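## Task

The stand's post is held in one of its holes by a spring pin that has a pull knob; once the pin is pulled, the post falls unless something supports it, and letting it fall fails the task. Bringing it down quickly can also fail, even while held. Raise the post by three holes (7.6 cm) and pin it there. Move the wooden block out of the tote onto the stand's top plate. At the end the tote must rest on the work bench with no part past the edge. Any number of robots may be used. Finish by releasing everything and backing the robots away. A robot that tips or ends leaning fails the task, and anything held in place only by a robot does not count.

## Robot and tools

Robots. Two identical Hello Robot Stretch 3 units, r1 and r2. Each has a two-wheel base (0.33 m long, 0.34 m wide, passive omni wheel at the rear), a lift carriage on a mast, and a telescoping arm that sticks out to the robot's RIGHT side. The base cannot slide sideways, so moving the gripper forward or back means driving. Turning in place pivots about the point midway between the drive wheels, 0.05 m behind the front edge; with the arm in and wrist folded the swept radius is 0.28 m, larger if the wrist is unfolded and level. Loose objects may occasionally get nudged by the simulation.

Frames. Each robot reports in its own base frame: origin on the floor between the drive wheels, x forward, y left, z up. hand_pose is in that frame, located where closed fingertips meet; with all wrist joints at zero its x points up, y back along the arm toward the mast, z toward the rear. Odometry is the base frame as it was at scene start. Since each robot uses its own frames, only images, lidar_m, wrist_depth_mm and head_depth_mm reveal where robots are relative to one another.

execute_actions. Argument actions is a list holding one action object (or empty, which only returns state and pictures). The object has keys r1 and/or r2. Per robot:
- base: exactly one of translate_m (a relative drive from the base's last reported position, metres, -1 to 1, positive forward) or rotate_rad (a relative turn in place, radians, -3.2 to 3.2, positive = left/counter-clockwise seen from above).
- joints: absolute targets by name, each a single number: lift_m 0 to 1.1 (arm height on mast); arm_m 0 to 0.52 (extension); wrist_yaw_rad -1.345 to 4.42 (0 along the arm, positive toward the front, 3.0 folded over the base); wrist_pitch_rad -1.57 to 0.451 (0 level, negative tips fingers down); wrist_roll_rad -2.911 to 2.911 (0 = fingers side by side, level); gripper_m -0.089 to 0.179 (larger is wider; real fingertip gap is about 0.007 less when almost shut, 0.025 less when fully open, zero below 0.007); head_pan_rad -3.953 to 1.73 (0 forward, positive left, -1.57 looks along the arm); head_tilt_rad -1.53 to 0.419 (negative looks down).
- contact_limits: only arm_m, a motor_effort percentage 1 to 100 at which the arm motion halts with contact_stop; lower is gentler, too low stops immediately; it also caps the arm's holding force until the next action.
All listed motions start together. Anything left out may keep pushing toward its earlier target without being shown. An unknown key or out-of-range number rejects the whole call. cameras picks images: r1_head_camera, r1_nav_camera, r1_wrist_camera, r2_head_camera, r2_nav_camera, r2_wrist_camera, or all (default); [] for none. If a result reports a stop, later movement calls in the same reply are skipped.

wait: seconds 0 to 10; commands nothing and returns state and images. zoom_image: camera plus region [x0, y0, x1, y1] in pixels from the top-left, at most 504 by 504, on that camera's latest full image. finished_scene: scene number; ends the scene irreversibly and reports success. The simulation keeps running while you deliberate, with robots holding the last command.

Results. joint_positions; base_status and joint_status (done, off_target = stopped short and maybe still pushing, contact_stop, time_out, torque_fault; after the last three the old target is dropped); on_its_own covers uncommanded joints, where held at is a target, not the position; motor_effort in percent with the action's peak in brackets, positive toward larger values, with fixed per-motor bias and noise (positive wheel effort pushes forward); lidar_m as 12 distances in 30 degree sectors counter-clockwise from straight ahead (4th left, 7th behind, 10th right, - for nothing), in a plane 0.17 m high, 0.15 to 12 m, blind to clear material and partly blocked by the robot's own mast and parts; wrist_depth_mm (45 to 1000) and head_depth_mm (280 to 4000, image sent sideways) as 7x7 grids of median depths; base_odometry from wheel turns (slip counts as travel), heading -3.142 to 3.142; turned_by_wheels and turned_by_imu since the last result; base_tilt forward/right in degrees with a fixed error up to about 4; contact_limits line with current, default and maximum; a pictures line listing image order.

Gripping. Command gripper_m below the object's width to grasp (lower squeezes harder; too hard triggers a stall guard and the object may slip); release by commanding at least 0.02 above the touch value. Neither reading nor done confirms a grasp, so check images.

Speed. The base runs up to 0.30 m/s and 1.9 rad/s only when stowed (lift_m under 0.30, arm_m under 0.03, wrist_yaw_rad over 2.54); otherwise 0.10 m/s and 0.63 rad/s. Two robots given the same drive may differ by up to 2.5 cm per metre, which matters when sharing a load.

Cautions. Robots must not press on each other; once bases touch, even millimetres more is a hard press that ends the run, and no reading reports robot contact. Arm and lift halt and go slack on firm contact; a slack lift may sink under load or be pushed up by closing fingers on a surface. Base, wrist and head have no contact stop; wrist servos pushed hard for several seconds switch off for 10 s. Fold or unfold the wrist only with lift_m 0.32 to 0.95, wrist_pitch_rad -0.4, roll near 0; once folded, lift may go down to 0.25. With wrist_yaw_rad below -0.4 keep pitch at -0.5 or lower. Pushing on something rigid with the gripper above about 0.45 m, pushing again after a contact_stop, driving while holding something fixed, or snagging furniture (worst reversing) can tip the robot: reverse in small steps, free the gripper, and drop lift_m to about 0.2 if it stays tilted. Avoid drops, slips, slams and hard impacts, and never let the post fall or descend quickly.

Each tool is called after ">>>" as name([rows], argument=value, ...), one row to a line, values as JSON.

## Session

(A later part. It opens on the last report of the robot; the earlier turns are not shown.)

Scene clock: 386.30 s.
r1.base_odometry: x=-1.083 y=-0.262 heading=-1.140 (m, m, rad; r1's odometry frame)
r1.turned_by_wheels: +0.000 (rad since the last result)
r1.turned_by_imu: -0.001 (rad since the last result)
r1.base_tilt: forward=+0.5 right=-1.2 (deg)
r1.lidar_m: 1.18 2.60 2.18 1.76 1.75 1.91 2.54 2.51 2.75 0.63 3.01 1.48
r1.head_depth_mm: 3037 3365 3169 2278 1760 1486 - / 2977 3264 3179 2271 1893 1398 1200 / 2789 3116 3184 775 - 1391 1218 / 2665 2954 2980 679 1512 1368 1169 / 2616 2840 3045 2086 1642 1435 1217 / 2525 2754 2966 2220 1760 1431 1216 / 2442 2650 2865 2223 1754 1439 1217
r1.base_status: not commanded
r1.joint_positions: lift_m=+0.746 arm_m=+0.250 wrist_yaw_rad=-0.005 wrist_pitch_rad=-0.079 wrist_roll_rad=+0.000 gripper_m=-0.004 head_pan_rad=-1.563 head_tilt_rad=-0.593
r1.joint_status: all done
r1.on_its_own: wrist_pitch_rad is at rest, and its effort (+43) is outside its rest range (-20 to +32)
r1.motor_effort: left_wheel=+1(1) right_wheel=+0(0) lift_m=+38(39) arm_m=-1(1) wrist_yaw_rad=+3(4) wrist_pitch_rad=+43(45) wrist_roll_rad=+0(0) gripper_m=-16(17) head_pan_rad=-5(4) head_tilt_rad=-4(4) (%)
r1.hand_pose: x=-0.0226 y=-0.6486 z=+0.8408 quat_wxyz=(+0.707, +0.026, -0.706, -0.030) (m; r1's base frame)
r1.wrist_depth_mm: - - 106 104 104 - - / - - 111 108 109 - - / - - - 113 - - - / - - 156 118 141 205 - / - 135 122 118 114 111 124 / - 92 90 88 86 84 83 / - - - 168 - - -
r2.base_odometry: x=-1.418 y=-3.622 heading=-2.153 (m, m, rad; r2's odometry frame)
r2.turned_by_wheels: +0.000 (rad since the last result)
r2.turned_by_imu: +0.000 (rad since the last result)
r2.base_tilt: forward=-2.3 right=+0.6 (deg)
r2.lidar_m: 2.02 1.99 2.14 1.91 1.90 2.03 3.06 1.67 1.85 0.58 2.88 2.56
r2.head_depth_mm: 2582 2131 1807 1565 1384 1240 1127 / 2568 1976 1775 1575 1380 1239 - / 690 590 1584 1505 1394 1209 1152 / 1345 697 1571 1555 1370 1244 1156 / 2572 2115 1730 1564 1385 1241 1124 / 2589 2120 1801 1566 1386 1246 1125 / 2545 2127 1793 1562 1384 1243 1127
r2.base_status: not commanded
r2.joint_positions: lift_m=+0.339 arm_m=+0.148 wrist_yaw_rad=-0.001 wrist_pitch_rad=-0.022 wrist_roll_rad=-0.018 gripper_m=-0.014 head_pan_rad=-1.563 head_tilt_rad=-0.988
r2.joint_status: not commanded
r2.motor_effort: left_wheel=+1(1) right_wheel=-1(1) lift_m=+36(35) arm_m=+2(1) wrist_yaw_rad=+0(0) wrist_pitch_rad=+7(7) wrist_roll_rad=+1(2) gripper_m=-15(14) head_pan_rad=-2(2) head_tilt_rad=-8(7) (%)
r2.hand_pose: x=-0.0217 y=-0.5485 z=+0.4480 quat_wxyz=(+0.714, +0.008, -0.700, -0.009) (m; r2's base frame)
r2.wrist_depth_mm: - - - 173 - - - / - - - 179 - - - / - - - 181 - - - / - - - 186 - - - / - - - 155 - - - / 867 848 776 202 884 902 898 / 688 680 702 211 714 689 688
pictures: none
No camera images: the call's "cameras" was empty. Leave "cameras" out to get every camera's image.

>>> execute_actions([
  {"r1":{"joints":{"lift_m":0.72,"gripper_m":0.12}}},
], cameras=["r1_head_camera","r2_nav_camera"])

Scene clock: 395.47 s.
r1.base_odometry: x=-1.083 y=-0.262 heading=-1.140 (m, m, rad; r1's odometry frame)
r1.turned_by_wheels: +0.000 (rad since the last result)
r1.turned_by_imu: -0.001 (rad since the last result)
r1.base_tilt: forward=+0.5 right=-1.2 (deg)
r1.lidar_m: 1.18 2.60 2.18 1.76 1.75 1.91 2.53 2.51 2.75 0.63 3.03 1.48
r1.head_depth_mm: 3061 3342 3199 2306 1769 1476 1244 / 2928 3259 3187 2244 1807 - 1200 / 2794 3138 3139 761 1888 1376 1214 / 2676 2999 2968 675 1517 1371 1173 / 2609 2834 3039 2077 1644 1446 1215 / 2533 2803 2957 2222 1734 1429 1209 / 2414 2672 2893 2247 1742 1437 1216
r1.base_status: not commanded
r1.joint_positions: lift_m=+0.721 arm_m=+0.250 wrist_yaw_rad=-0.002 wrist_pitch_rad=-0.017 wrist_roll_rad=+0.000 gripper_m=+0.120 head_pan_rad=-1.563 head_tilt_rad=-0.593
r1.joint_status: all done
r1.motor_effort: left_wheel=+1(2) right_wheel=-3(3) lift_m=+15(34) arm_m=-1(1) wrist_yaw_rad=+1(3) wrist_pitch_rad=+9(43) wrist_roll_rad=+0(0) gripper_m=+0(79) head_pan_rad=-5(4) head_tilt_rad=-4(4) (%)
r1.hand_pose: x=-0.0219 y=-0.6509 z=+0.8309 quat_wxyz=(+0.707, +0.006, -0.707, -0.007) (m; r1's base frame)
r1.wrist_depth_mm: - - 111 108 108 - - / - - - 112 112 - - / - - - 116 116 - - / - - 136 119 119 131 - / - 95 91 88 85 82 80 / - - - 156 - - - / - - - 164 - - -
r2.base_odometry: x=-1.418 y=-3.622 heading=-2.153 (m, m, rad; r2's odometry frame)
r2.turned_by_wheels: +0.000 (rad since the last result)
r2.turned_by_imu: +0.000 (rad since the last result)
r2.base_tilt: forward=-2.3 right=+0.5 (deg)
r2.lidar_m: 2.02 1.99 2.15 1.92 1.90 2.04 3.07 1.68 1.85 0.58 2.89 2.57
r2.head_depth_mm: 2583 2116 1792 1567 1385 1245 1121 / 2592 1963 1766 1561 1382 1236 - / 744 588 1575 1513 1399 1208 1154 / 810 696 1574 1564 1371 1247 1153 / 2592 2128 1731 1576 1384 1239 1121 / 2551 2123 1806 1565 1379 1234 1122 / 2522 2118 1808 1573 1382 1237 1124
r2.base_status: not commanded
r2.joint_positions: lift_m=+0.339 arm_m=+0.148 wrist_yaw_rad=-0.001 wrist_pitch_rad=-0.022 wrist_roll_rad=-0.018 gripper_m=-0.014 head_pan_rad=-1.563 head_tilt_rad=-0.988
r2.joint_status: not commanded
r2.motor_effort: left_wheel=+1(1) right_wheel=-1(1) lift_m=+37(36) arm_m=+2(2) wrist_yaw_rad=-1(0) wrist_pitch_rad=+7(7) wrist_roll_rad=+1(2) gripper_m=-14(14) head_pan_rad=-3(2) head_tilt_rad=-8(8) (%)
r2.hand_pose: x=-0.0217 y=-0.5485 z=+0.4480 quat_wxyz=(+0.714, +0.008, -0.700, -0.009) (m; r2's base frame)
r2.wrist_depth_mm: - - - 173 - - - / - - - 180 - - - / - - - 181 - - - / - - - 185 - - - / - - - 155 - - - / 864 874 787 202 881 906 898 / 699 694 685 212 694 708 716
pictures: r1_head_camera (sideways: a quarter turn clockwise sets it upright), r2_nav_camera (sideways: a quarter turn counterclockwise sets it upright)
Images, in order (width x height): r1_head_camera 896x504, r2_nav_camera 672x504.

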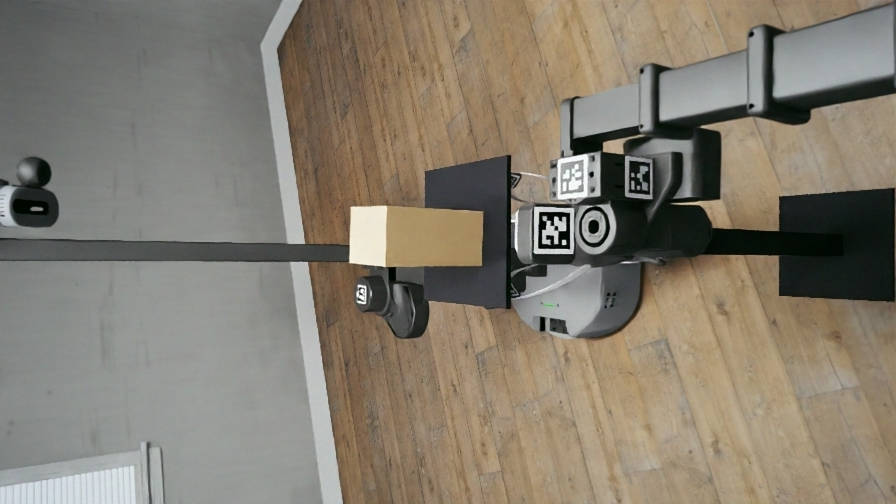

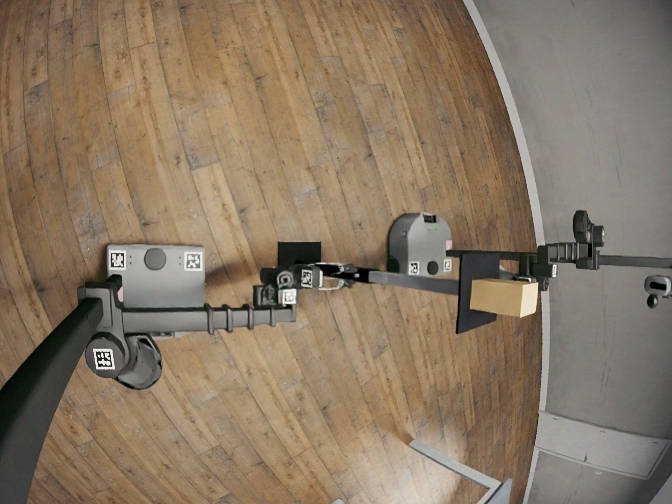

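>>> execute_actions([
  {"r1":{"joints":{"arm_m":0.1,"lift_m":0.59,"gripper_m":0.03}}},
], cameras=[])

>>> execute_actions([
  {"r1":{"base":{"translate_m":0.135},"joints":{"wrist_yaw_rad":1.57,"arm_m":0.36,"head_tilt_rad":-0.7,"head_pan_rad":-1.75}}},
], cameras=["r1_head_camera","r2_head_camera"])

Scene clock: 422.07 s.
r1.base_odometry: x=-1.083 y=-0.262 heading=-1.140 (m, m, rad; r1's odometry frame)
r1.turned_by_wheels: +0.000 (rad since the last result)
r1.turned_by_imu: -0.001 (rad since the last result)
r1.base_tilt: forward=+0.5 right=-1.2 (deg)
r1.lidar_m: 1.18 2.60 2.18 1.76 1.75 1.91 2.54 2.52 2.75 0.63 3.01 1.48
r1.head_depth_mm: 3057 3394 3157 2265 1749 1437 1222 / 2948 3218 3114 2272 1775 1435 1249 / 2795 3158 3173 758 1755 1441 1286 / 2675 2934 2980 677 1179 1364 1196 / 2623 2887 3035 2067 1647 1437 1220 / 2497 2759 2941 2266 1745 1433 1213 / 2409 2687 2824 2232 1751 1444 1218
r1.base_status: not commanded
r1.joint_positions: lift_m=+0.591 arm_m=+0.100 wrist_yaw_rad=-0.001 wrist_pitch_rad=-0.018 wrist_roll_rad=+0.000 gripper_m=+0.030 head_pan_rad=-1.563 head_tilt_rad=-0.593
r1.joint_status: all done
r1.motor_effort: left_wheel=+2(1) right_wheel=-3(3) lift_m=+15(15) arm_m=-4(5) wrist_yaw_rad=+1(1) wrist_pitch_rad=+10(10) wrist_roll_rad=+0(0) gripper_m=+0(78) head_pan_rad=-4(3) head_tilt_rad=-4(4) (%)
r1.hand_pose: x=-0.0216 y=-0.5011 z=+0.7005 quat_wxyz=(+0.707, +0.007, -0.707, -0.007) (m; r1's base frame)
r1.wrist_depth_mm: - - - 323 - - - / - - - - - - - / - - - - - - - / - - - 976 - - - / - - - 596 - - - / - - - 542 - - - / - - - 887 - - -
r2.base_odometry: x=-1.418 y=-3.622 heading=-2.153 (m, m, rad; r2's odometry frame)
r2.turned_by_wheels: +0.000 (rad since the last result)
r2.turned_by_imu: +0.000 (rad since the last result)
r2.base_tilt: forward=-2.4 right=+0.6 (deg)
r2.lidar_m: 2.02 1.99 2.14 1.93 1.90 2.03 3.06 1.68 1.85 0.58 2.89 2.56
r2.head_depth_mm: 2563 2116 1795 1566 1382 1243 1121 / 2577 1985 1770 1568 1384 1239 - / 2582 589 1594 1514 1405 1201 1149 / 998 697 1571 1570 1372 1236 1156 / 2486 2129 1733 1571 1380 1242 1125 / 2592 2132 1803 1571 1381 1241 1123 / 2540 2119 1805 1559 1378 1240 1122
r2.base_status: not commanded
r2.joint_positions: lift_m=+0.339 arm_m=+0.148 wrist_yaw_rad=-0.001 wrist_pitch_rad=-0.022 wrist_roll_rad=-0.018 gripper_m=-0.014 head_pan_rad=-1.563 head_tilt_rad=-0.988
r2.joint_status: not commanded
r2.motor_effort: left_wheel=+1(1) right_wheel=-1(1) lift_m=+36(36) arm_m=+2(2) wrist_yaw_rad=+0(0) wrist_pitch_rad=+7(7) wrist_roll_rad=+1(1) gripper_m=-15(14) head_pan_rad=-2(2) head_tilt_rad=-8(7) (%)
r2.hand_pose: x=-0.0217 y=-0.5485 z=+0.4480 quat_wxyz=(+0.714, +0.008, -0.700, -0.009) (m; r2's base frame)
r2.wrist_depth_mm: - - - 173 - - - / - - - 180 - - - / - - - 182 - - - / - - - 186 - - - / - - - 156 - - - / 858 875 801 203 878 879 895 / 678 689 696 211 703 701 700
pictures: none
No camera images: the call's "cameras" was empty. Leave "cameras" out to get every camera's image.

Scene clock: 425.20 s.
r1.base_odometry: x=-1.027 y=-0.385 heading=-1.140 (m, m, rad; r1's odometry frame)
r1.turned_by_wheels: +0.000 (rad since the last result)
r1.turned_by_imu: +0.000 (rad since the last result)
r1.base_tilt: forward=+0.6 right=-1.2 (deg)
r1.lidar_m: 1.04 2.46 2.25 1.81 1.80 1.96 2.66 2.64 0.66 0.65 2.97 1.34
r1.head_depth_mm: 2884 3053 2552 1977 1599 1354 1167 / 3188 3294 2591 1988 1603 1352 1200 / 3144 3400 2370 1862 1602 1412 - / 2960 3246 749 806 1521 1308 1170 / 2717 3025 1421 1631 1520 1343 1166 / 2639 2915 2577 1963 1676 1351 1164 / 2511 2778 2561 1956 1607 1345 1162
r1.base_status: done
r1.joint_positions: lift_m=+0.591 arm_m=+0.360 wrist_yaw_rad=+1.569 wrist_pitch_rad=-0.018 wrist_roll_rad=+0.000 gripper_m=+0.030 head_pan_rad=-1.743 head_tilt_rad=-0.691
r1.joint_status: all done
r1.motor_effort: left_wheel=+2(6) right_wheel=-3(4) lift_m=+15(15) arm_m=+4(5) wrist_yaw_rad=+1(3) wrist_pitch_rad=+10(10) wrist_roll_rad=+0(0) gripper_m=+0(1) head_pan_rad=-4(26) head_tilt_rad=-4(17) (%)
r1.hand_pose: x=+0.2344 y=-0.5052 z=+0.7005 quat_wxyz=(+0.505, +0.504, -0.496, +0.495) (m; r1's base frame)
r1.wrist_depth_mm: - - - - - - - / - - - - - - - / - - - - - - - / - - - - - - - / - - - - - - - / - - - - - - - / - - - - - - -
r2.base_odometry: x=-1.418 y=-3.622 heading=-2.153 (m, m, rad; r2's odometry frame)
r2.turned_by_wheels: +0.000 (rad since the last result)
r2.turned_by_imu: +0.000 (rad since the last result)
r2.base_tilt: forward=-2.4 right=+0.5 (deg)
r2.lidar_m: 2.02 1.99 2.14 1.92 1.90 2.05 3.06 1.68 1.85 0.58 2.88 2.56
r2.head_depth_mm: 2562 2064 1737 1564 1384 1239 1125 / 2560 774 1689 1569 1380 1241 - / 990 590 1527 1508 1391 1200 1154 / 2565 698 1650 1564 1375 1240 1149 / 2597 2128 1802 1574 1382 1236 1127 / 2588 2117 1805 1564 1380 1240 1126 / 2516 2126 1814 1561 1383 1243 1122
r2.base_status: not commanded
r2.joint_positions: lift_m=+0.339 arm_m=+0.148 wrist_yaw_rad=-0.001 wrist_pitch_rad=-0.022 wrist_roll_rad=-0.018 gripper_m=-0.014 head_pan_rad=-1.563 head_tilt_rad=-0.988
r2.joint_status: not commanded
r2.motor_effort: left_wheel=+1(1) right_wheel=-1(1) lift_m=+35(36) arm_m=+2(1) wrist_yaw_rad=+0(0) wrist_pitch_rad=+7(7) wrist_roll_rad=+1(2) gripper_m=-15(14) head_pan_rad=-3(3) head_tilt_rad=-7(8) (%)
r2.hand_pose: x=-0.0217 y=-0.5485 z=+0.4480 quat_wxyz=(+0.714, +0.008, -0.700, -0.009) (m; r2's base frame)
r2.wrist_depth_mm: - - - 172 - - - / - - - 180 - - - / - - - 181 - - - / - - - 185 - - - / - - - 156 - - - / 880 869 833 203 890 896 886 / 682 683 692 213 700 715 713
pictures: r1_head_camera (sideways: a quarter turn clockwise sets it upright), r2_head_camera (sideways: a quarter turn clockwise sets it upright)
Images, in order (width x height): r1_head_camera 896x504, r2_head_camera 896x504.

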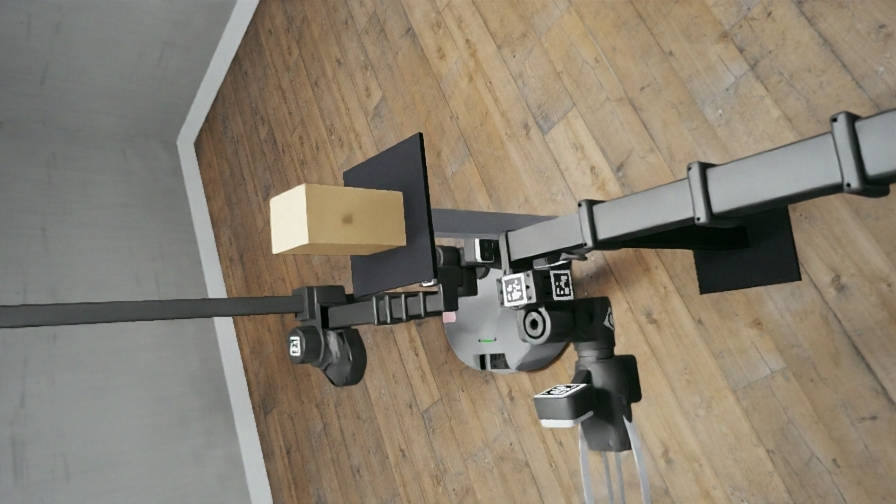

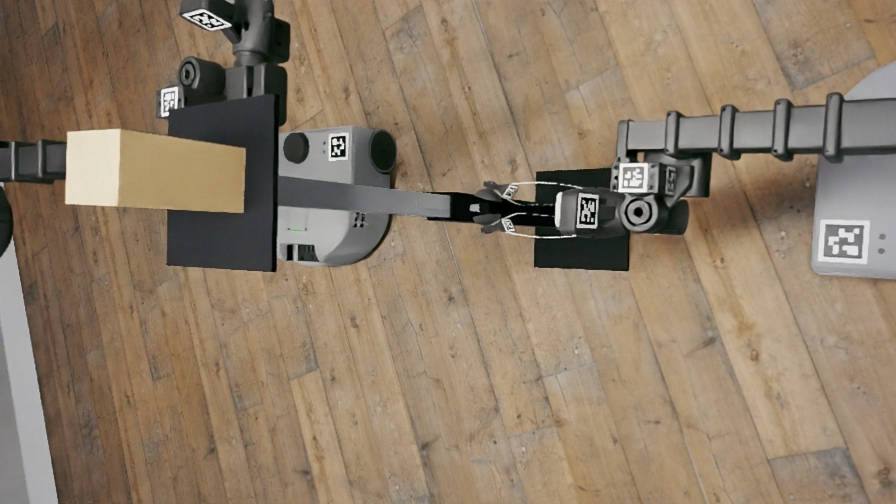

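>>> execute_actions([
  {"r1":{"joints":{"arm_m":0.48,"lift_m":0.61},"contact_limits":{"arm_m":12}}},
], cameras=["r1_head_camera","r2_head_camera","r2_nav_camera"])

Scene clock: 433.00 s.
r1.base_odometry: x=-1.027 y=-0.385 heading=-1.140 (m, m, rad; r1's odometry frame)
r1.turned_by_wheels: +0.000 (rad since the last result)
r1.turned_by_imu: -0.001 (rad since the last result)
r1.base_tilt: forward=+0.5 right=-1.1 (deg)
r1.lidar_m: 1.04 2.45 2.24 1.82 1.80 1.96 2.66 2.64 0.66 0.65 2.97 1.35
r1.head_depth_mm: 2841 3096 2601 1982 1625 1347 1169 / 3224 3313 2584 1982 1602 1352 1192 / 3141 3452 2379 1856 1648 1380 1145 / 2978 3242 753 721 1533 1310 1171 / 2684 3037 1420 1619 1528 1351 1164 / 2608 2945 2580 2026 1562 1344 1161 / 2507 2758 2572 1968 1592 1343 1159
r1.base_status: not commanded
r1.joint_positions: lift_m=+0.609 arm_m=+0.480 wrist_yaw_rad=+1.569 wrist_pitch_rad=-0.018 wrist_roll_rad=+0.000 gripper_m=+0.030 head_pan_rad=-1.743 head_tilt_rad=-0.691
r1.joint_status: all done
r1.motor_effort: left_wheel=+2(2) right_wheel=-3(3) lift_m=+34(34) arm_m=+4(4) wrist_yaw_rad=+1(1) wrist_pitch_rad=+10(10) wrist_roll_rad=+0(0) gripper_m=+0(0) head_pan_rad=-4(4) head_tilt_rad=-4(4) (%)
r1.contact_limits: arm_m 12 (drawing in: default 22, maximum 35; extending or still: default 30, maximum 49)
r1.hand_pose: x=+0.2344 y=-0.6251 z=+0.7194 quat_wxyz=(+0.505, +0.504, -0.495, +0.495) (m; r1's base frame)
r1.wrist_depth_mm: - - - - - - - / - - - - - - - / - - - - - - - / - - - - - - - / - - - - - - - / - - - - - - - / - - - - - - -
r2.base_odometry: x=-1.418 y=-3.622 heading=-2.153 (m, m, rad; r2's odometry frame)
r2.turned_by_wheels: +0.000 (rad since the last result)
r2.turned_by_imu: +0.000 (rad since the last result)
r2.base_tilt: forward=-2.4 right=+0.5 (deg)
r2.lidar_m: 2.02 1.99 2.15 1.92 1.90 2.04 3.05 1.68 1.85 0.58 2.89 2.57
r2.head_depth_mm: 2558 2132 776 1564 1380 1243 1122 / 2583 688 1536 1559 1385 1239 - / 946 589 1532 1505 1402 1203 1153 / 2596 697 1649 1562 1373 1236 1156 / 2602 2129 1803 1562 1380 1233 1126 / 2565 2111 1788 1560 1381 1240 1125 / 2546 2143 1803 1569 1382 1242 1123
r2.base_status: not commanded
r2.joint_positions: lift_m=+0.339 arm_m=+0.148 wrist_yaw_rad=-0.001 wrist_pitch_rad=-0.022 wrist_roll_rad=-0.018 gripper_m=-0.014 head_pan_rad=-1.563 head_tilt_rad=-0.988
r2.joint_status: not commanded
r2.motor_effort: left_wheel=+1(1) right_wheel=-1(1) lift_m=+36(36) arm_m=+1(2) wrist_yaw_rad=+1(1) wrist_pitch_rad=+7(7) wrist_roll_rad=+1(1) gripper_m=-14(14) head_pan_rad=-3(2) head_tilt_rad=-7(7) (%)
r2.hand_pose: x=-0.0217 y=-0.5485 z=+0.4480 quat_wxyz=(+0.714, +0.008, -0.700, -0.009) (m; r2's base frame)
r2.wrist_depth_mm: - - - 173 - - - / - - - 180 - - - / - - - 182 - - - / - - - 185 - - - / - - - 156 - - - / 879 874 826 202 892 865 872 / 697 686 690 211 701 708 695
pictures: r1_head_camera (sideways: a quarter turn clockwise sets it upright), r2_head_camera (sideways: a quarter turn clockwise sets it upright), r2_nav_camera (sideways: a quarter turn counterclockwise sets it upright)
Images, in order (width x height): r1_head_camera 896x504, r2_head_camera 896x504, r2_nav_camera 672x504.

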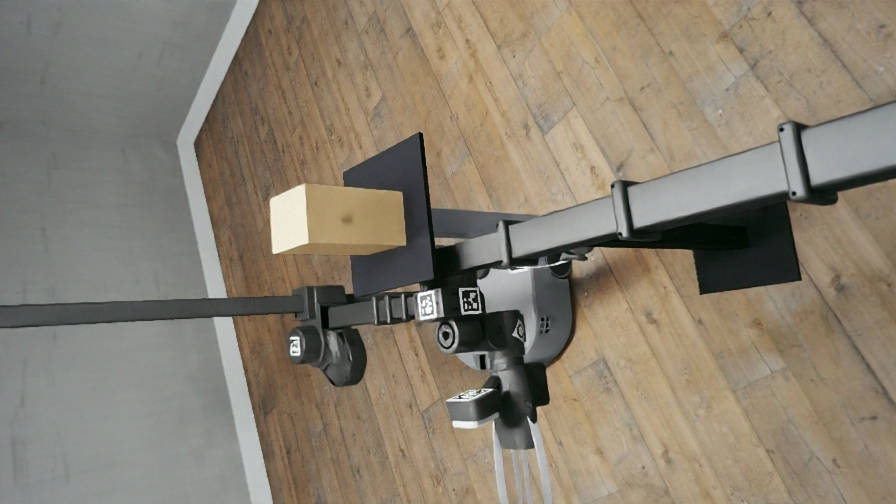

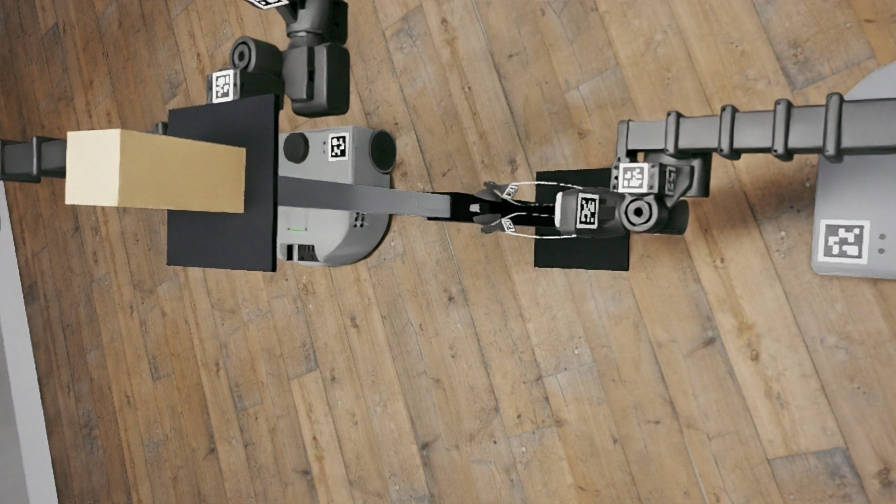

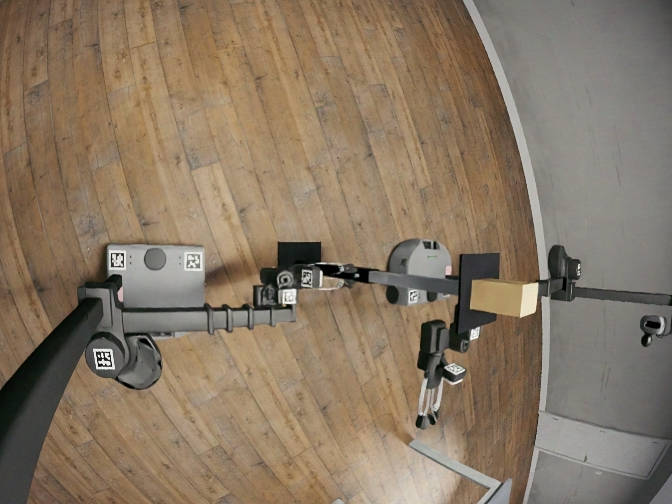

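>>> execute_actions([
  {"r1":{"base":{"translate_m":-0.012},"joints":{"lift_m":0.625}}},
], cameras=[])

>>> execute_actions([
  {"r1":{"joints":{"lift_m":0.635}}},
], cameras=["r1_head_camera"])

Scene clock: 447.33 s.
r1.base_odometry: x=-1.032 y=-0.374 heading=-1.140 (m, m, rad; r1's odometry frame)
r1.turned_by_wheels: +0.000 (rad since the last result)
r1.turned_by_imu: +0.000 (rad since the last result)
r1.base_tilt: forward=+0.5 right=-1.2 (deg)
r1.lidar_m: 1.06 2.47 2.24 1.80 1.80 1.95 2.65 2.63 2.87 0.64 2.98 1.36
r1.head_depth_mm: 2881 3034 2577 1966 1621 1353 1173 / 3174 3345 2578 1975 1617 1359 1183 / 3212 3452 2458 1854 1647 1383 1145 / 2951 3254 688 707 1529 1262 1165 / 2746 3083 1416 1631 1530 1361 1163 / 2622 2950 2568 2056 1560 1343 1163 / 2524 2770 2554 1981 1593 1341 1166
r1.base_status: done
r1.joint_positions: lift_m=+0.624 arm_m=+0.480 wrist_yaw_rad=+1.569 wrist_pitch_rad=-0.018 wrist_roll_rad=+0.000 gripper_m=+0.030 head_pan_rad=-1.743 head_tilt_rad=-0.691
r1.joint_status: all done
r1.motor_effort: left_wheel=+1(2) right_wheel=-3(10) lift_m=+34(35) arm_m=+4(4) wrist_yaw_rad=+1(1) wrist_pitch_rad=+10(10) wrist_roll_rad=+0(0) gripper_m=+0(1) head_pan_rad=-4(4) head_tilt_rad=-4(4) (%)
r1.hand_pose: x=+0.2344 y=-0.6251 z=+0.7344 quat_wxyz=(+0.505, +0.504, -0.495, +0.495) (m; r1's base frame)
r1.wrist_depth_mm: - - - - - - - / - - - - - - - / - - - - - - - / - - - - - - - / - - - - - - - / - - - - - - - / - - - - - - -
r2.base_odometry: x=-1.418 y=-3.622 heading=-2.153 (m, m, rad; r2's odometry frame)
r2.turned_by_wheels: +0.000 (rad since the last result)
r2.turned_by_imu: +0.000 (rad since the last result)
r2.base_tilt: forward=-2.4 right=+0.7 (deg)
r2.lidar_m: 2.02 1.99 2.15 1.92 1.91 2.04 3.09 1.67 1.85 0.58 2.89 2.57
r2.head_depth_mm: 2580 2122 798 1557 1387 1238 1122 / 2560 689 727 1563 1382 1238 - / 918 589 1534 1507 1397 1208 1151 / 2577 697 1611 1567 1372 1238 1156 / 2581 2119 1794 1573 1384 1239 1126 / 2585 2116 1808 1571 1386 1241 1124 / 2528 2119 1811 1571 1388 1238 1126
r2.base_status: not commanded
r2.joint_positions: lift_m=+0.339 arm_m=+0.148 wrist_yaw_rad=-0.001 wrist_pitch_rad=-0.022 wrist_roll_rad=-0.018 gripper_m=-0.014 head_pan_rad=-1.563 head_tilt_rad=-0.988
r2.joint_status: not commanded
r2.motor_effort: left_wheel=+1(1) right_wheel=-1(1) lift_m=+36(36) arm_m=+2(2) wrist_yaw_rad=+1(1) wrist_pitch_rad=+7(7) wrist_roll_rad=+1(2) gripper_m=-14(14) head_pan_rad=-2(2) head_tilt_rad=-7(8) (%)
r2.hand_pose: x=-0.0217 y=-0.5485 z=+0.4480 quat_wxyz=(+0.714, +0.008, -0.700, -0.009) (m; r2's base frame)
r2.wrist_depth_mm: - - - 173 - - - / - - - 179 - - - / - - - 182 - - - / - - - 185 - - - / - - - 156 - - - / 874 887 816 203 876 894 901 / 692 688 706 211 697 696 718
pictures: none
No camera images: the call's "cameras" was empty. Leave "cameras" out to get every camera's image.

Scene clock: 448.27 s.
r1.base_odometry: x=-1.032 y=-0.374 heading=-1.140 (m, m, rad; r1's odometry frame)
r1.turned_by_wheels: +0.000 (rad since the last result)
r1.turned_by_imu: +0.000 (rad since the last result)
r1.base_tilt: forward=+0.6 right=-1.2 (deg)
r1.lidar_m: 1.06 2.47 2.24 1.81 1.79 1.96 2.65 2.63 2.87 0.64 2.98 1.36
r1.head_depth_mm: 2853 3065 2597 1965 1618 1364 1167 / 3171 3340 2573 1977 1603 1352 1191 / 3135 3431 2450 1842 1658 - 1149 / 2959 3282 689 701 1516 1256 1170 / 2720 3037 1412 1598 1536 1342 1164 / 2665 2926 2539 2096 1577 1351 1154 / 2522 2762 2536 2019 1590 1346 1158
r1.base_status: not commanded
r1.joint_positions: lift_m=+0.634 arm_m=+0.480 wrist_yaw_rad=+1.569 wrist_pitch_rad=-0.018 wrist_roll_rad=+0.000 gripper_m=+0.030 head_pan_rad=-1.743 head_tilt_rad=-0.692
r1.joint_status: all done
r1.motor_effort: left_wheel=+1(2) right_wheel=+0(3) lift_m=+41(40) arm_m=+4(4) wrist_yaw_rad=+1(1) wrist_pitch_rad=+10(11) wrist_roll_rad=+0(0) gripper_m=+0(1) head_pan_rad=-5(5) head_tilt_rad=-4(5) (%)
r1.hand_pose: x=+0.2344 y=-0.6251 z=+0.7440 quat_wxyz=(+0.505, +0.504, -0.495, +0.495) (m; r1's base frame)
r1.wrist_depth_mm: - - - - - - - / - - - - - - - / - - - - - - - / - - - - - - - / - - - - - - - / - - - - - - - / - - - - - - -
r2.base_odometry: x=-1.418 y=-3.622 heading=-2.153 (m, m, rad; r2's odometry frame)
r2.turned_by_wheels: +0.000 (rad since the last result)
r2.turned_by_imu: +0.000 (rad since the last result)
r2.base_tilt: forward=-2.4 right=+0.5 (deg)
r2.lidar_m: 2.02 1.99 2.15 1.92 1.90 2.03 3.06 1.68 1.85 0.58 2.89 2.56
r2.head_depth_mm: 2586 2122 795 1566 1388 1238 1120 / 2547 673 1528 1561 1379 1241 - / 901 589 1530 1519 1394 1203 1158 / 2603 691 1613 1572 1378 1239 1156 / 2596 2132 1808 1561 1378 1239 1122 / 2586 2131 1799 1562 1387 1233 1126 / 2542 2119 1804 1562 1384 1241 1128
r2.base_status: not commanded
r2.joint_positions: lift_m=+0.339 arm_m=+0.148 wrist_yaw_rad=-0.001 wrist_pitch_rad=-0.022 wrist_roll_rad=-0.018 gripper_m=-0.014 head_pan_rad=-1.563 head_tilt_rad=-0.988
r2.joint_status: not commanded
r2.motor_effort: left_wheel=+1(1) right_wheel=-1(1) lift_m=+35(36) arm_m=+1(2) wrist_yaw_rad=+1(0) wrist_pitch_rad=+7(7) wrist_roll_rad=+2(2) gripper_m=-14(14) head_pan_rad=-2(2) head_tilt_rad=-8(7) (%)
r2.hand_pose: x=-0.0217 y=-0.5485 z=+0.4480 quat_wxyz=(+0.714, +0.008, -0.700, -0.009) (m; r2's base frame)
r2.wrist_depth_mm: - - - 174 - - - / - - - 181 - - - / - - - 180 - - - / - - - 186 - - - / - - - 156 - - - / 850 878 823 202 890 922 908 / 679 700 692 212 694 710 691
pictures: r1_head_camera (sideways: a quarter turn clockwise sets it upright)
Images, in order (width x height): r1_head_camera 896x504.

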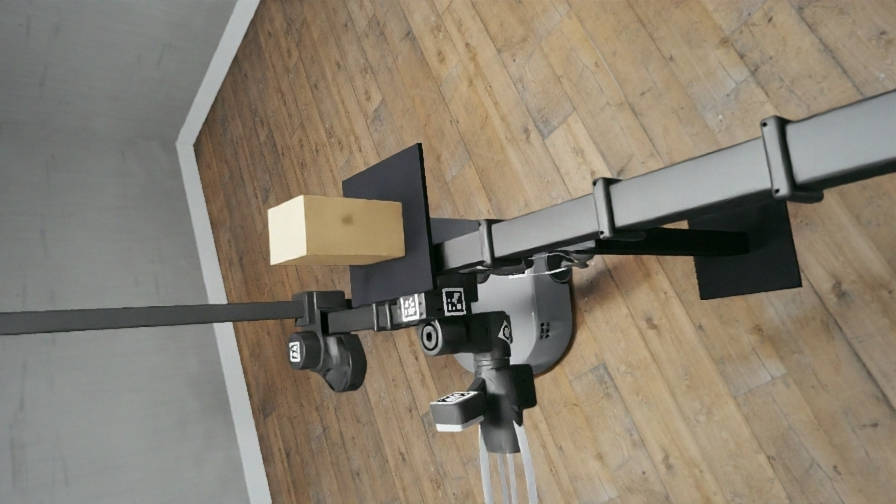

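>>> execute_actions([
  {"r2":{"joints":{"arm_m":0.128}}},
], cameras=["r2_head_camera","r2_wrist_camera"])

>>> zoom_image(camera="r2_head_camera", region=[400,140,600,290])

Scene clock: 461.80 s.
r1.base_odometry: x=-1.032 y=-0.374 heading=-1.140 (m, m, rad; r1's odometry frame)
r1.turned_by_wheels: +0.000 (rad since the last result)
r1.turned_by_imu: -0.001 (rad since the last result)
r1.base_tilt: forward=+0.5 right=-1.1 (deg)
r1.lidar_m: 1.05 2.47 2.25 1.81 1.79 1.95 2.65 2.63 2.87 0.65 2.98 1.36
r1.head_depth_mm: 2795 3090 2572 1985 1612 1355 1173 / 3175 3273 2566 1974 1621 1354 1191 / 3153 3428 2476 1856 1660 - 1148 / 2958 3266 689 700 1518 1256 1158 / 2711 3045 1423 1595 1529 1356 1165 / 2652 2978 2560 2103 1565 1344 1166 / 2496 2794 2552 2031 1593 1346 1160
r1.base_status: not commanded
r1.joint_positions: lift_m=+0.634 arm_m=+0.480 wrist_yaw_rad=+1.569 wrist_pitch_rad=-0.018 wrist_roll_rad=+0.000 gripper_m=+0.030 head_pan_rad=-1.743 head_tilt_rad=-0.692
r1.joint_status: not commanded
r1.motor_effort: left_wheel=+1(0) right_wheel=+0(0) lift_m=+41(41) arm_m=+4(4) wrist_yaw_rad=+1(1) wrist_pitch_rad=+10(10) wrist_roll_rad=+0(0) gripper_m=+0(0) head_pan_rad=-3(5) head_tilt_rad=-4(5) (%)
r1.hand_pose: x=+0.2344 y=-0.6251 z=+0.7440 quat_wxyz=(+0.505, +0.504, -0.495, +0.495) (m; r1's base frame)
r1.wrist_depth_mm: - - - - - - - / - - - - - - - / - - - - - - - / - - - - - - - / - - - - - - - / - - - - - - - / - - - - - - -
r2.base_odometry: x=-1.418 y=-3.622 heading=-2.153 (m, m, rad; r2's odometry frame)
r2.turned_by_wheels: +0.000 (rad since the last result)
r2.turned_by_imu: +0.000 (rad since the last result)
r2.base_tilt: forward=-2.3 right=+0.5 (deg)
r2.lidar_m: 2.02 1.99 2.15 1.92 1.91 2.04 3.07 1.68 1.85 0.58 2.89 2.57
r2.head_depth_mm: 2580 2128 796 1571 1389 1239 1127 / 2578 676 1540 1566 1384 1238 1155 / 902 588 1528 1503 1380 1204 1156 / 2577 694 1603 1565 1373 1238 1152 / 2598 2114 1798 1573 1388 1243 1123 / 2579 2135 1802 1570 1381 1245 1126 / 2522 2137 1807 1576 1390 1237 1121
r2.base_status: not commanded
r2.joint_positions: lift_m=+0.339 arm_m=+0.129 wrist_yaw_rad=-0.001 wrist_pitch_rad=-0.021 wrist_roll_rad=-0.018 gripper_m=-0.015 head_pan_rad=-1.563 head_tilt_rad=-0.988
r2.joint_status: all done
r2.motor_effort: left_wheel=+1(1) right_wheel=-1(1) lift_m=+36(36) arm_m=-5(10) wrist_yaw_rad=+1(1) wrist_pitch_rad=+6(7) wrist_roll_rad=+1(1) gripper_m=-11(15) head_pan_rad=-2(3) head_tilt_rad=-7(7) (%)
r2.hand_pose: x=-0.0217 y=-0.5292 z=+0.4484 quat_wxyz=(+0.714, +0.007, -0.700, -0.008) (m; r2's base frame)
r2.wrist_depth_mm: - - - 191 - - - / - - - 198 - - - / - - - 200 - - - / - - - 205 - - - / - - - - - - - / 879 897 857 224 891 906 881 / 693 694 698 236 693 715 709
pictures: r2_head_camera (sideways: a quarter turn clockwise sets it upright), r2_wrist_camera
Images, in order (width x height): r2_head_camera 896x504, r2_wrist_camera 644x364.

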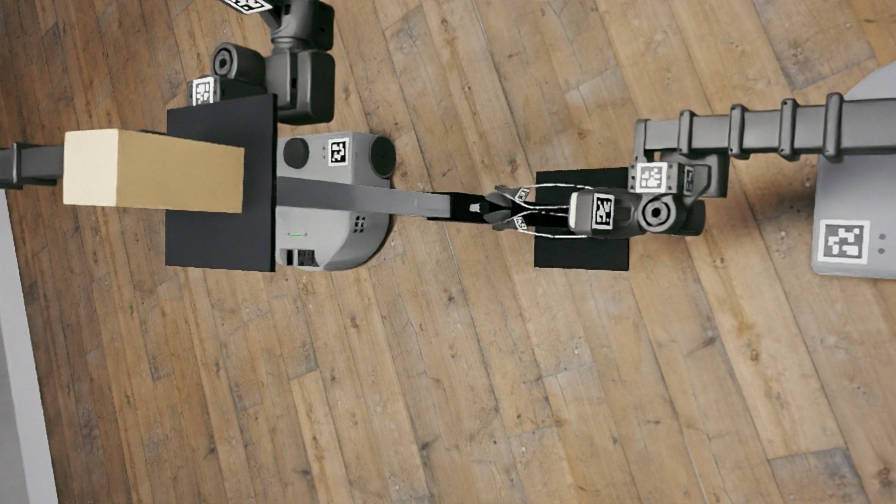

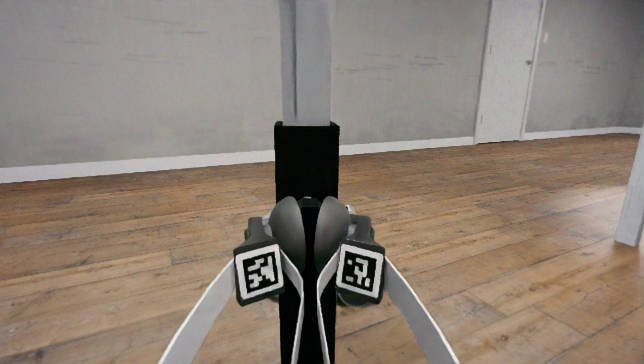

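Region (400, 140, 600, 290) of r2_head_camera's 896x504 image, scaled by 2.520, with more detail than that image has; it fills the top 378 rows of this view, and the rest is white.

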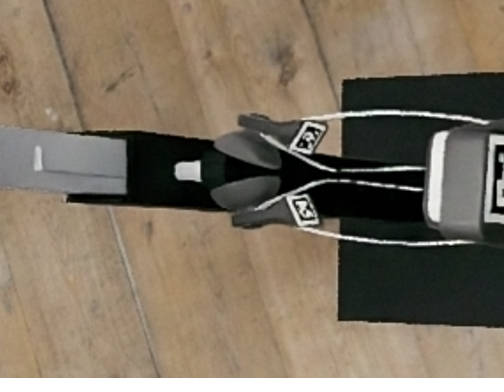

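>>> execute_actions([
  {"r2":{"joints":{"gripper_m":0.045}}},
], cameras=[])

>>> execute_actions([
  {"r2":{"joints":{"arm_m":0.159},"contact_limits":{"arm_m":12}}},
], cameras=[])

>>> execute_actions([
  {"r2":{"joints":{"gripper_m":-0.03}}},
], cameras=["r2_head_camera"])

>>> zoom_image(camera="r2_head_camera", region=[400,140,600,290])

Scene clock: 473.33 s.
r1.base_odometry: x=-1.032 y=-0.374 heading=-1.140 (m, m, rad; r1's odometry frame)
r1.turned_by_wheels: +0.000 (rad since the last result)
r1.turned_by_imu: -0.001 (rad since the last result)
r1.base_tilt: forward=+0.5 right=-1.2 (deg)
r1.lidar_m: 1.06 2.47 2.23 1.81 1.80 1.96 2.66 2.63 2.87 0.64 2.98 1.36
r1.head_depth_mm: 2858 3064 2600 1983 1612 1358 1172 / 3144 3350 2557 1977 1614 1350 1197 / 3167 3441 2481 1852 1638 - 1144 / 2961 3286 692 702 1518 1257 1163 / 2750 2978 1414 1600 1529 1351 1167 / 2646 2924 2573 2102 1579 1345 1169 / 2532 2749 2528 2022 1592 1339 1165
r1.base_status: not commanded
r1.joint_positions: lift_m=+0.634 arm_m=+0.480 wrist_yaw_rad=+1.569 wrist_pitch_rad=-0.018 wrist_roll_rad=+0.000 gripper_m=+0.030 head_pan_rad=-1.743 head_tilt_rad=-0.692
r1.joint_status: not commanded
r1.motor_effort: left_wheel=+1(0) right_wheel=+0(0) lift_m=+41(42) arm_m=+3(4) wrist_yaw_rad=+1(1) wrist_pitch_rad=+10(10) wrist_roll_rad=+0(0) gripper_m=+0(1) head_pan_rad=-4(5) head_tilt_rad=-4(4) (%)
r1.hand_pose: x=+0.2344 y=-0.6251 z=+0.7440 quat_wxyz=(+0.505, +0.504, -0.495, +0.495) (m; r1's base frame)
r1.wrist_depth_mm: - - - - - - - / - - - - - - - / - - - - - - - / - - - - - - - / - - - - - - - / - - - - - - - / - - - - - - -
r2.base_odometry: x=-1.418 y=-3.622 heading=-2.153 (m, m, rad; r2's odometry frame)
r2.turned_by_wheels: +0.000 (rad since the last result)
r2.turned_by_imu: +0.000 (rad since the last result)
r2.base_tilt: forward=-2.4 right=+0.6 (deg)
r2.lidar_m: 2.01 1.99 2.15 1.92 1.90 2.04 3.07 1.68 1.85 0.58 2.89 2.56
r2.head_depth_mm: 2570 2137 796 1570 1382 1239 1121 / 2573 676 1528 1572 1387 1248 1153 / 903 588 1531 1509 1380 1205 1152 / 2580 693 1619 1565 1374 1242 1144 / 2583 2118 1797 1560 1375 1236 1122 / 2601 2118 1815 1561 1383 1239 1119 / 2505 2132 1806 1572 1381 1240 1128
r2.base_status: not commanded
r2.joint_positions: lift_m=+0.339 arm_m=+0.128 wrist_yaw_rad=-0.001 wrist_pitch_rad=-0.021 wrist_roll_rad=-0.018 gripper_m=+0.045 head_pan_rad=-1.563 head_tilt_rad=-0.988
r2.joint_status: all done
r2.motor_effort: left_wheel=+1(1) right_wheel=-2(1) lift_m=+36(36) arm_m=-4(5) wrist_yaw_rad=+0(1) wrist_pitch_rad=+7(7) wrist_roll_rad=+1(2) gripper_m=+0(79) head_pan_rad=-2(3) head_tilt_rad=-7(8) (%)
r2.hand_pose: x=-0.0217 y=-0.5291 z=+0.4484 quat_wxyz=(+0.714, +0.007, -0.700, -0.008) (m; r2's base frame)
r2.wrist_depth_mm: - - - 191 - - - / - - - 199 - - - / - - - 201 - - - / - - - 206 - - - / - - - 213 - - - / 863 876 837 223 877 882 897 / 682 680 701 235 698 711 706
pictures: none
No camera images: the call's "cameras" was empty. Leave "cameras" out to get every camera's image.

Scene clock: 474.57 s.
r1.base_odometry: x=-1.032 y=-0.374 heading=-1.140 (m, m, rad; r1's odometry frame)
r1.turned_by_wheels: +0.000 (rad since the last result)
r1.turned_by_imu: +0.000 (rad since the last result)
r1.base_tilt: forward=+0.5 right=-1.1 (deg)
r1.lidar_m: 1.06 2.46 2.24 1.80 1.80 1.96 2.66 2.62 2.88 0.65 2.98 1.36
r1.head_depth_mm: 2888 3062 2564 1988 1606 1353 1172 / 3168 3331 2602 1982 1608 1354 1195 / 3146 3411 2479 1860 1665 - 1145 / 2979 3300 691 703 1521 1256 1171 / 2754 3031 1414 1599 1536 1356 1166 / 2642 2895 2552 2101 1575 1343 1154 / 2518 2791 2563 2039 1600 1338 1161
r1.base_status: not commanded
r1.joint_positions: lift_m=+0.634 arm_m=+0.480 wrist_yaw_rad=+1.569 wrist_pitch_rad=-0.018 wrist_roll_rad=+0.000 gripper_m=+0.030 head_pan_rad=-1.743 head_tilt_rad=-0.692
r1.joint_status: not commanded
r1.motor_effort: left_wheel=+1(0) right_wheel=+0(0) lift_m=+42(41) arm_m=+3(4) wrist_yaw_rad=+1(1) wrist_pitch_rad=+10(10) wrist_roll_rad=+0(0) gripper_m=+0(0) head_pan_rad=-4(4) head_tilt_rad=-4(5) (%)
r1.hand_pose: x=+0.2344 y=-0.6251 z=+0.7440 quat_wxyz=(+0.505, +0.504, -0.495, +0.495) (m; r1's base frame)
r1.wrist_depth_mm: - - - - - - - / - - - - - - - / - - - - - - - / - - - - - - - / - - - - - - - / - - - - - - - / - - - - - - -
r2.base_odometry: x=-1.418 y=-3.622 heading=-2.153 (m, m, rad; r2's odometry frame)
r2.turned_by_wheels: +0.000 (rad since the last result)
r2.turned_by_imu: +0.000 (rad since the last result)
r2.base_tilt: forward=-2.3 right=+0.6 (deg)
r2.lidar_m: 2.02 1.99 2.13 1.92 1.90 2.04 3.09 1.68 1.85 0.58 2.89 2.56
r2.head_depth_mm: 2577 2119 796 1560 1386 1239 1123 / 2616 674 1528 1560 1380 1243 - / 902 589 1528 1512 1401 1225 1153 / 2581 694 1612 1568 1374 1235 1155 / 2584 2141 1798 1569 1381 1238 1120 / 2575 2110 1799 1561 1387 1238 1124 / 2519 2147 1805 1567 1385 1240 1124
r2.base_status: not commanded
r2.joint_positions: lift_m=+0.339 arm_m=+0.159 wrist_yaw_rad=-0.001 wrist_pitch_rad=-0.021 wrist_roll_rad=-0.018 gripper_m=+0.045 head_pan_rad=-1.563 head_tilt_rad=-0.988
r2.joint_status: all done
r2.motor_effort: left_wheel=+1(1) right_wheel=-1(1) lift_m=+36(35) arm_m=+4(3) wrist_yaw_rad=+1(1) wrist_pitch_rad=+7(7) wrist_roll_rad=+2(1) gripper_m=-1(1) head_pan_rad=-2(3) head_tilt_rad=-7(7) (%)
r2.contact_limits: arm_m 12 (drawing in: default 19, maximum 31; extending or still: default 26, maximum 43)
r2.hand_pose: x=-0.0217 y=-0.5593 z=+0.4484 quat_wxyz=(+0.714, +0.007, -0.700, -0.008) (m; r2's base frame)
r2.wrist_depth_mm: - - - 162 - - - / - - - 169 - - - / - - - 173 - - - / - - - 175 - - - / - - - 166 - - - / 858 873 802 190 862 892 885 / 698 690 696 200 698 704 700
pictures: none
No camera images: the call's "cameras" was empty. Leave "cameras" out to get every camera's image.

Scene clock: 475.80 s.
r1.base_odometry: x=-1.032 y=-0.374 heading=-1.140 (m, m, rad; r1's odometry frame)
r1.turned_by_wheels: +0.000 (rad since the last result)
r1.turned_by_imu: +0.000 (rad since the last result)
r1.base_tilt: forward=+0.5 right=-1.1 (deg)
r1.lidar_m: 1.05 2.47 2.24 1.81 1.80 1.96 2.65 2.63 2.88 0.64 2.98 1.36
r1.head_depth_mm: 2847 3069 2610 2001 1609 1366 1172 / 3150 3308 2567 1978 1620 1353 1188 / 3138 3420 2479 1852 1660 - 1150 / 2951 3306 690 702 1532 1249 1167 / 2789 3015 1419 1606 1530 1342 1157 / 2634 2940 2573 2081 1570 1349 1162 / 2539 2758 2552 2041 1599 1349 1159
r1.base_status: not commanded
r1.joint_positions: lift_m=+0.634 arm_m=+0.480 wrist_yaw_rad=+1.569 wrist_pitch_rad=-0.018 wrist_roll_rad=+0.000 gripper_m=+0.030 head_pan_rad=-1.743 head_tilt_rad=-0.692
r1.joint_status: not commanded
r1.motor_effort: left_wheel=+1(0) right_wheel=+0(0) lift_m=+41(42) arm_m=+4(4) wrist_yaw_rad=+1(1) wrist_pitch_rad=+10(10) wrist_roll_rad=+0(0) gripper_m=+0(0) head_pan_rad=-3(4) head_tilt_rad=-4(4) (%)
r1.hand_pose: x=+0.2344 y=-0.6251 z=+0.7440 quat_wxyz=(+0.505, +0.504, -0.495, +0.495) (m; r1's base frame)
r1.wrist_depth_mm: - - - - - - - / - - - - - - - / - - - - - - - / - - - - - - - / - - - - - - - / - - - - - - - / - - - - - - -
r2.base_odometry: x=-1.418 y=-3.622 heading=-2.153 (m, m, rad; r2's odometry frame)
r2.turned_by_wheels: +0.000 (rad since the last result)
r2.turned_by_imu: +0.000 (rad since the last result)
r2.base_tilt: forward=-2.4 right=+0.5 (deg)
r2.lidar_m: 2.02 2.00 2.14 1.92 1.90 2.04 3.06 1.68 1.85 0.58 2.89 2.57
r2.head_depth_mm: 2579 2121 795 1559 1383 1240 1128 / 2583 677 1535 1562 1383 1238 - / 904 589 1544 1523 1411 1226 1155 / 2593 694 1609 1562 1372 1241 1158 / 2587 2104 1802 1559 1382 1236 1123 / 2607 2147 1808 1563 1382 1242 1126 / 2510 2129 1804 1565 1380 1242 1121
r2.base_status: not commanded
r2.joint_positions: lift_m=+0.339 arm_m=+0.159 wrist_yaw_rad=+0.003 wrist_pitch_rad=-0.021 wrist_roll_rad=-0.018 gripper_m=-0.029 head_pan_rad=-1.563 head_tilt_rad=-0.988
r2.joint_status: all done
r2.motor_effort: left_wheel=+1(1) right_wheel=+0(2) lift_m=+35(36) arm_m=+4(4) wrist_yaw_rad=-3(1) wrist_pitch_rad=+7(7) wrist_roll_rad=+1(2) gripper_m=-21(97) head_pan_rad=-2(2) head_tilt_rad=-7(8) (%)
r2.hand_pose: x=-0.0207 y=-0.5592 z=+0.4483 quat_wxyz=(+0.714, +0.009, -0.701, -0.007) (m; r2's base frame)
r2.wrist_depth_mm: - - - 163 - - - / - - - 169 - - - / - - - 170 - - - / - - - 175 - - - / - - - 146 - - - / 877 867 790 190 875 908 876 / 680 696 689 202 702 703 715
pictures: r2_head_camera (sideways: a quarter turn clockwise sets it upright)
Images, in order (width x height): r2_head_camera 896x504.

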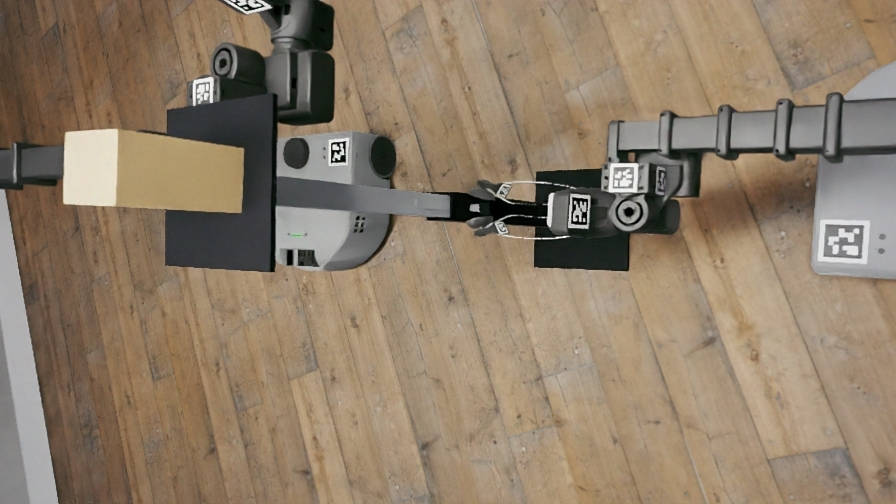

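Region (400, 140, 600, 290) of r2_head_camera's 896x504 image, scaled by 2.520, with more detail than that image has; it fills the top 378 rows of this view, and the rest is white.

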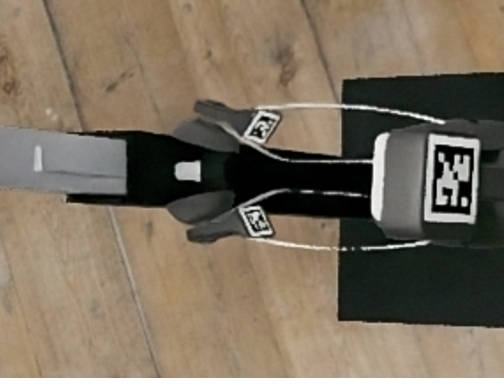

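Pull 10 mm; knob depth (146) shows whether it follows.

>>> execute_actions([
  {"r2":{"joints":{"arm_m":0.148}}},
], cameras=["r2_head_camera"])

>>> zoom_image(camera="r2_head_camera", region=[400,140,600,290])

Scene clock: 482.17 s.
r1.base_odometry: x=-1.032 y=-0.374 heading=-1.140 (m, m, rad; r1's odometry frame)
r1.turned_by_wheels: +0.000 (rad since the last result)
r1.turned_by_imu: -0.001 (rad since the last result)
r1.base_tilt: forward=+0.6 right=-1.1 (deg)
r1.lidar_m: 1.05 2.47 2.24 1.81 1.80 1.96 2.65 2.63 2.87 0.65 2.98 1.36
r1.head_depth_mm: 2831 3030 2597 1966 1618 1363 1173 / 3143 3341 2565 1979 1605 1356 1194 / 3161 3455 2475 1843 1664 - 1143 / 2964 3206 691 701 1516 1257 1172 / 2722 3026 1420 1604 1524 1350 1162 / 2632 2915 2542 2111 1561 1352 1160 / 2511 2755 2520 2019 1592 1358 1169
r1.base_status: not commanded
r1.joint_positions: lift_m=+0.634 arm_m=+0.480 wrist_yaw_rad=+1.569 wrist_pitch_rad=-0.018 wrist_roll_rad=+0.000 gripper_m=+0.030 head_pan_rad=-1.743 head_tilt_rad=-0.692
r1.joint_status: not commanded
r1.motor_effort: left_wheel=+1(1) right_wheel=+0(0) lift_m=+39(41) arm_m=+4(4) wrist_yaw_rad=+1(1) wrist_pitch_rad=+10(10) wrist_roll_rad=+0(0) gripper_m=+1(1) head_pan_rad=-4(4) head_tilt_rad=-5(4) (%)
r1.hand_pose: x=+0.2344 y=-0.6251 z=+0.7441 quat_wxyz=(+0.505, +0.504, -0.495, +0.495) (m; r1's base frame)
r1.wrist_depth_mm: - - - - - - - / - - - - - - - / - - - - - - - / - - - - - - - / - - - - - - - / - - - - - - - / - - - - - - -
r2.base_odometry: x=-1.418 y=-3.622 heading=-2.153 (m, m, rad; r2's odometry frame)
r2.turned_by_wheels: +0.000 (rad since the last result)
r2.turned_by_imu: +0.000 (rad since the last result)
r2.base_tilt: forward=-2.3 right=+0.5 (deg)
r2.lidar_m: 2.02 1.99 2.15 1.92 1.90 2.04 3.06 1.68 1.85 0.58 2.88 2.56
r2.head_depth_mm: 2589 2120 798 1557 1381 1238 1127 / 2570 676 1527 1553 1386 1237 1154 / 873 590 1534 1506 1401 1206 1155 / 2564 693 1629 1563 1373 1243 1155 / 2575 2132 1797 1561 1386 1238 1121 / 2583 2123 1800 1563 1384 1241 1125 / 2509 2130 1796 1565 1386 1240 1123
r2.base_status: not commanded
r2.joint_positions: lift_m=+0.339 arm_m=+0.149 wrist_yaw_rad=-0.001 wrist_pitch_rad=-0.020 wrist_roll_rad=-0.018 gripper_m=-0.026 head_pan_rad=-1.563 head_tilt_rad=-0.988
r2.joint_status: all done
r2.motor_effort: left_wheel=+1(2) right_wheel=-1(1) lift_m=+37(37) arm_m=-8(12) wrist_yaw_rad=+1(2) wrist_pitch_rad=+6(7) wrist_roll_rad=+1(1) gripper_m=-19(20) head_pan_rad=-3(2) head_tilt_rad=-7(8) (%)
r2.hand_pose: x=-0.0217 y=-0.5496 z=+0.4487 quat_wxyz=(+0.714, +0.007, -0.701, -0.007) (m; r2's base frame)
r2.wrist_depth_mm: - - - 171 - - - / - - - 178 - - - / - - - 180 - - - / - - - 184 - - - / - - - 152 - - - / 878 876 827 201 871 868 901 / 696 704 702 210 698 694 708
pictures: r2_head_camera (sideways: a quarter turn clockwise sets it upright)
Images, in order (width x height): r2_head_camera 896x504.

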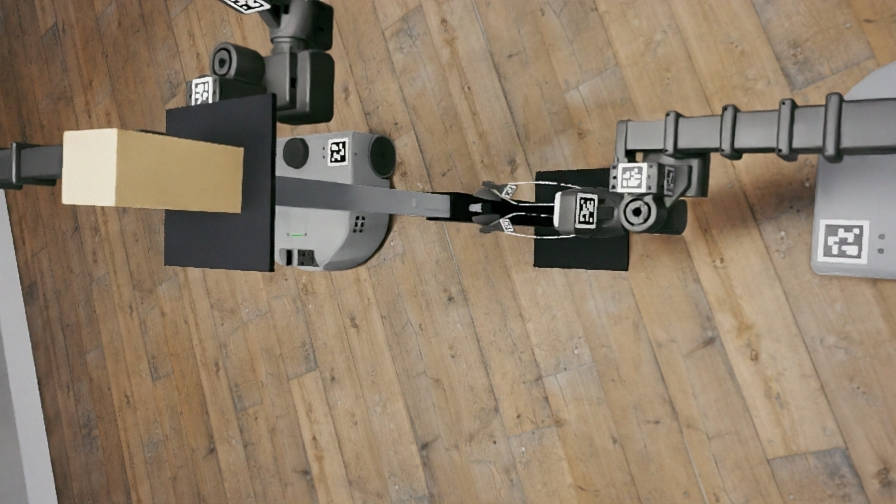

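Region (400, 140, 600, 290) of r2_head_camera's 896x504 image, scaled by 2.520, with more detail than that image has; it fills the top 378 rows of this view, and the rest is white.

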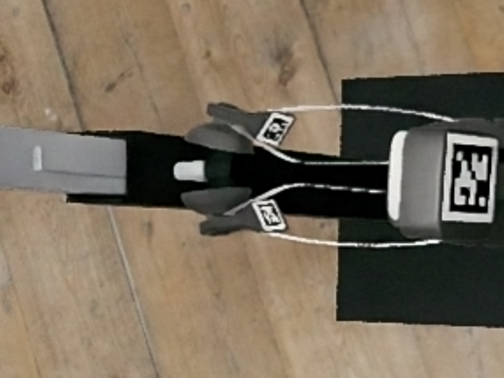

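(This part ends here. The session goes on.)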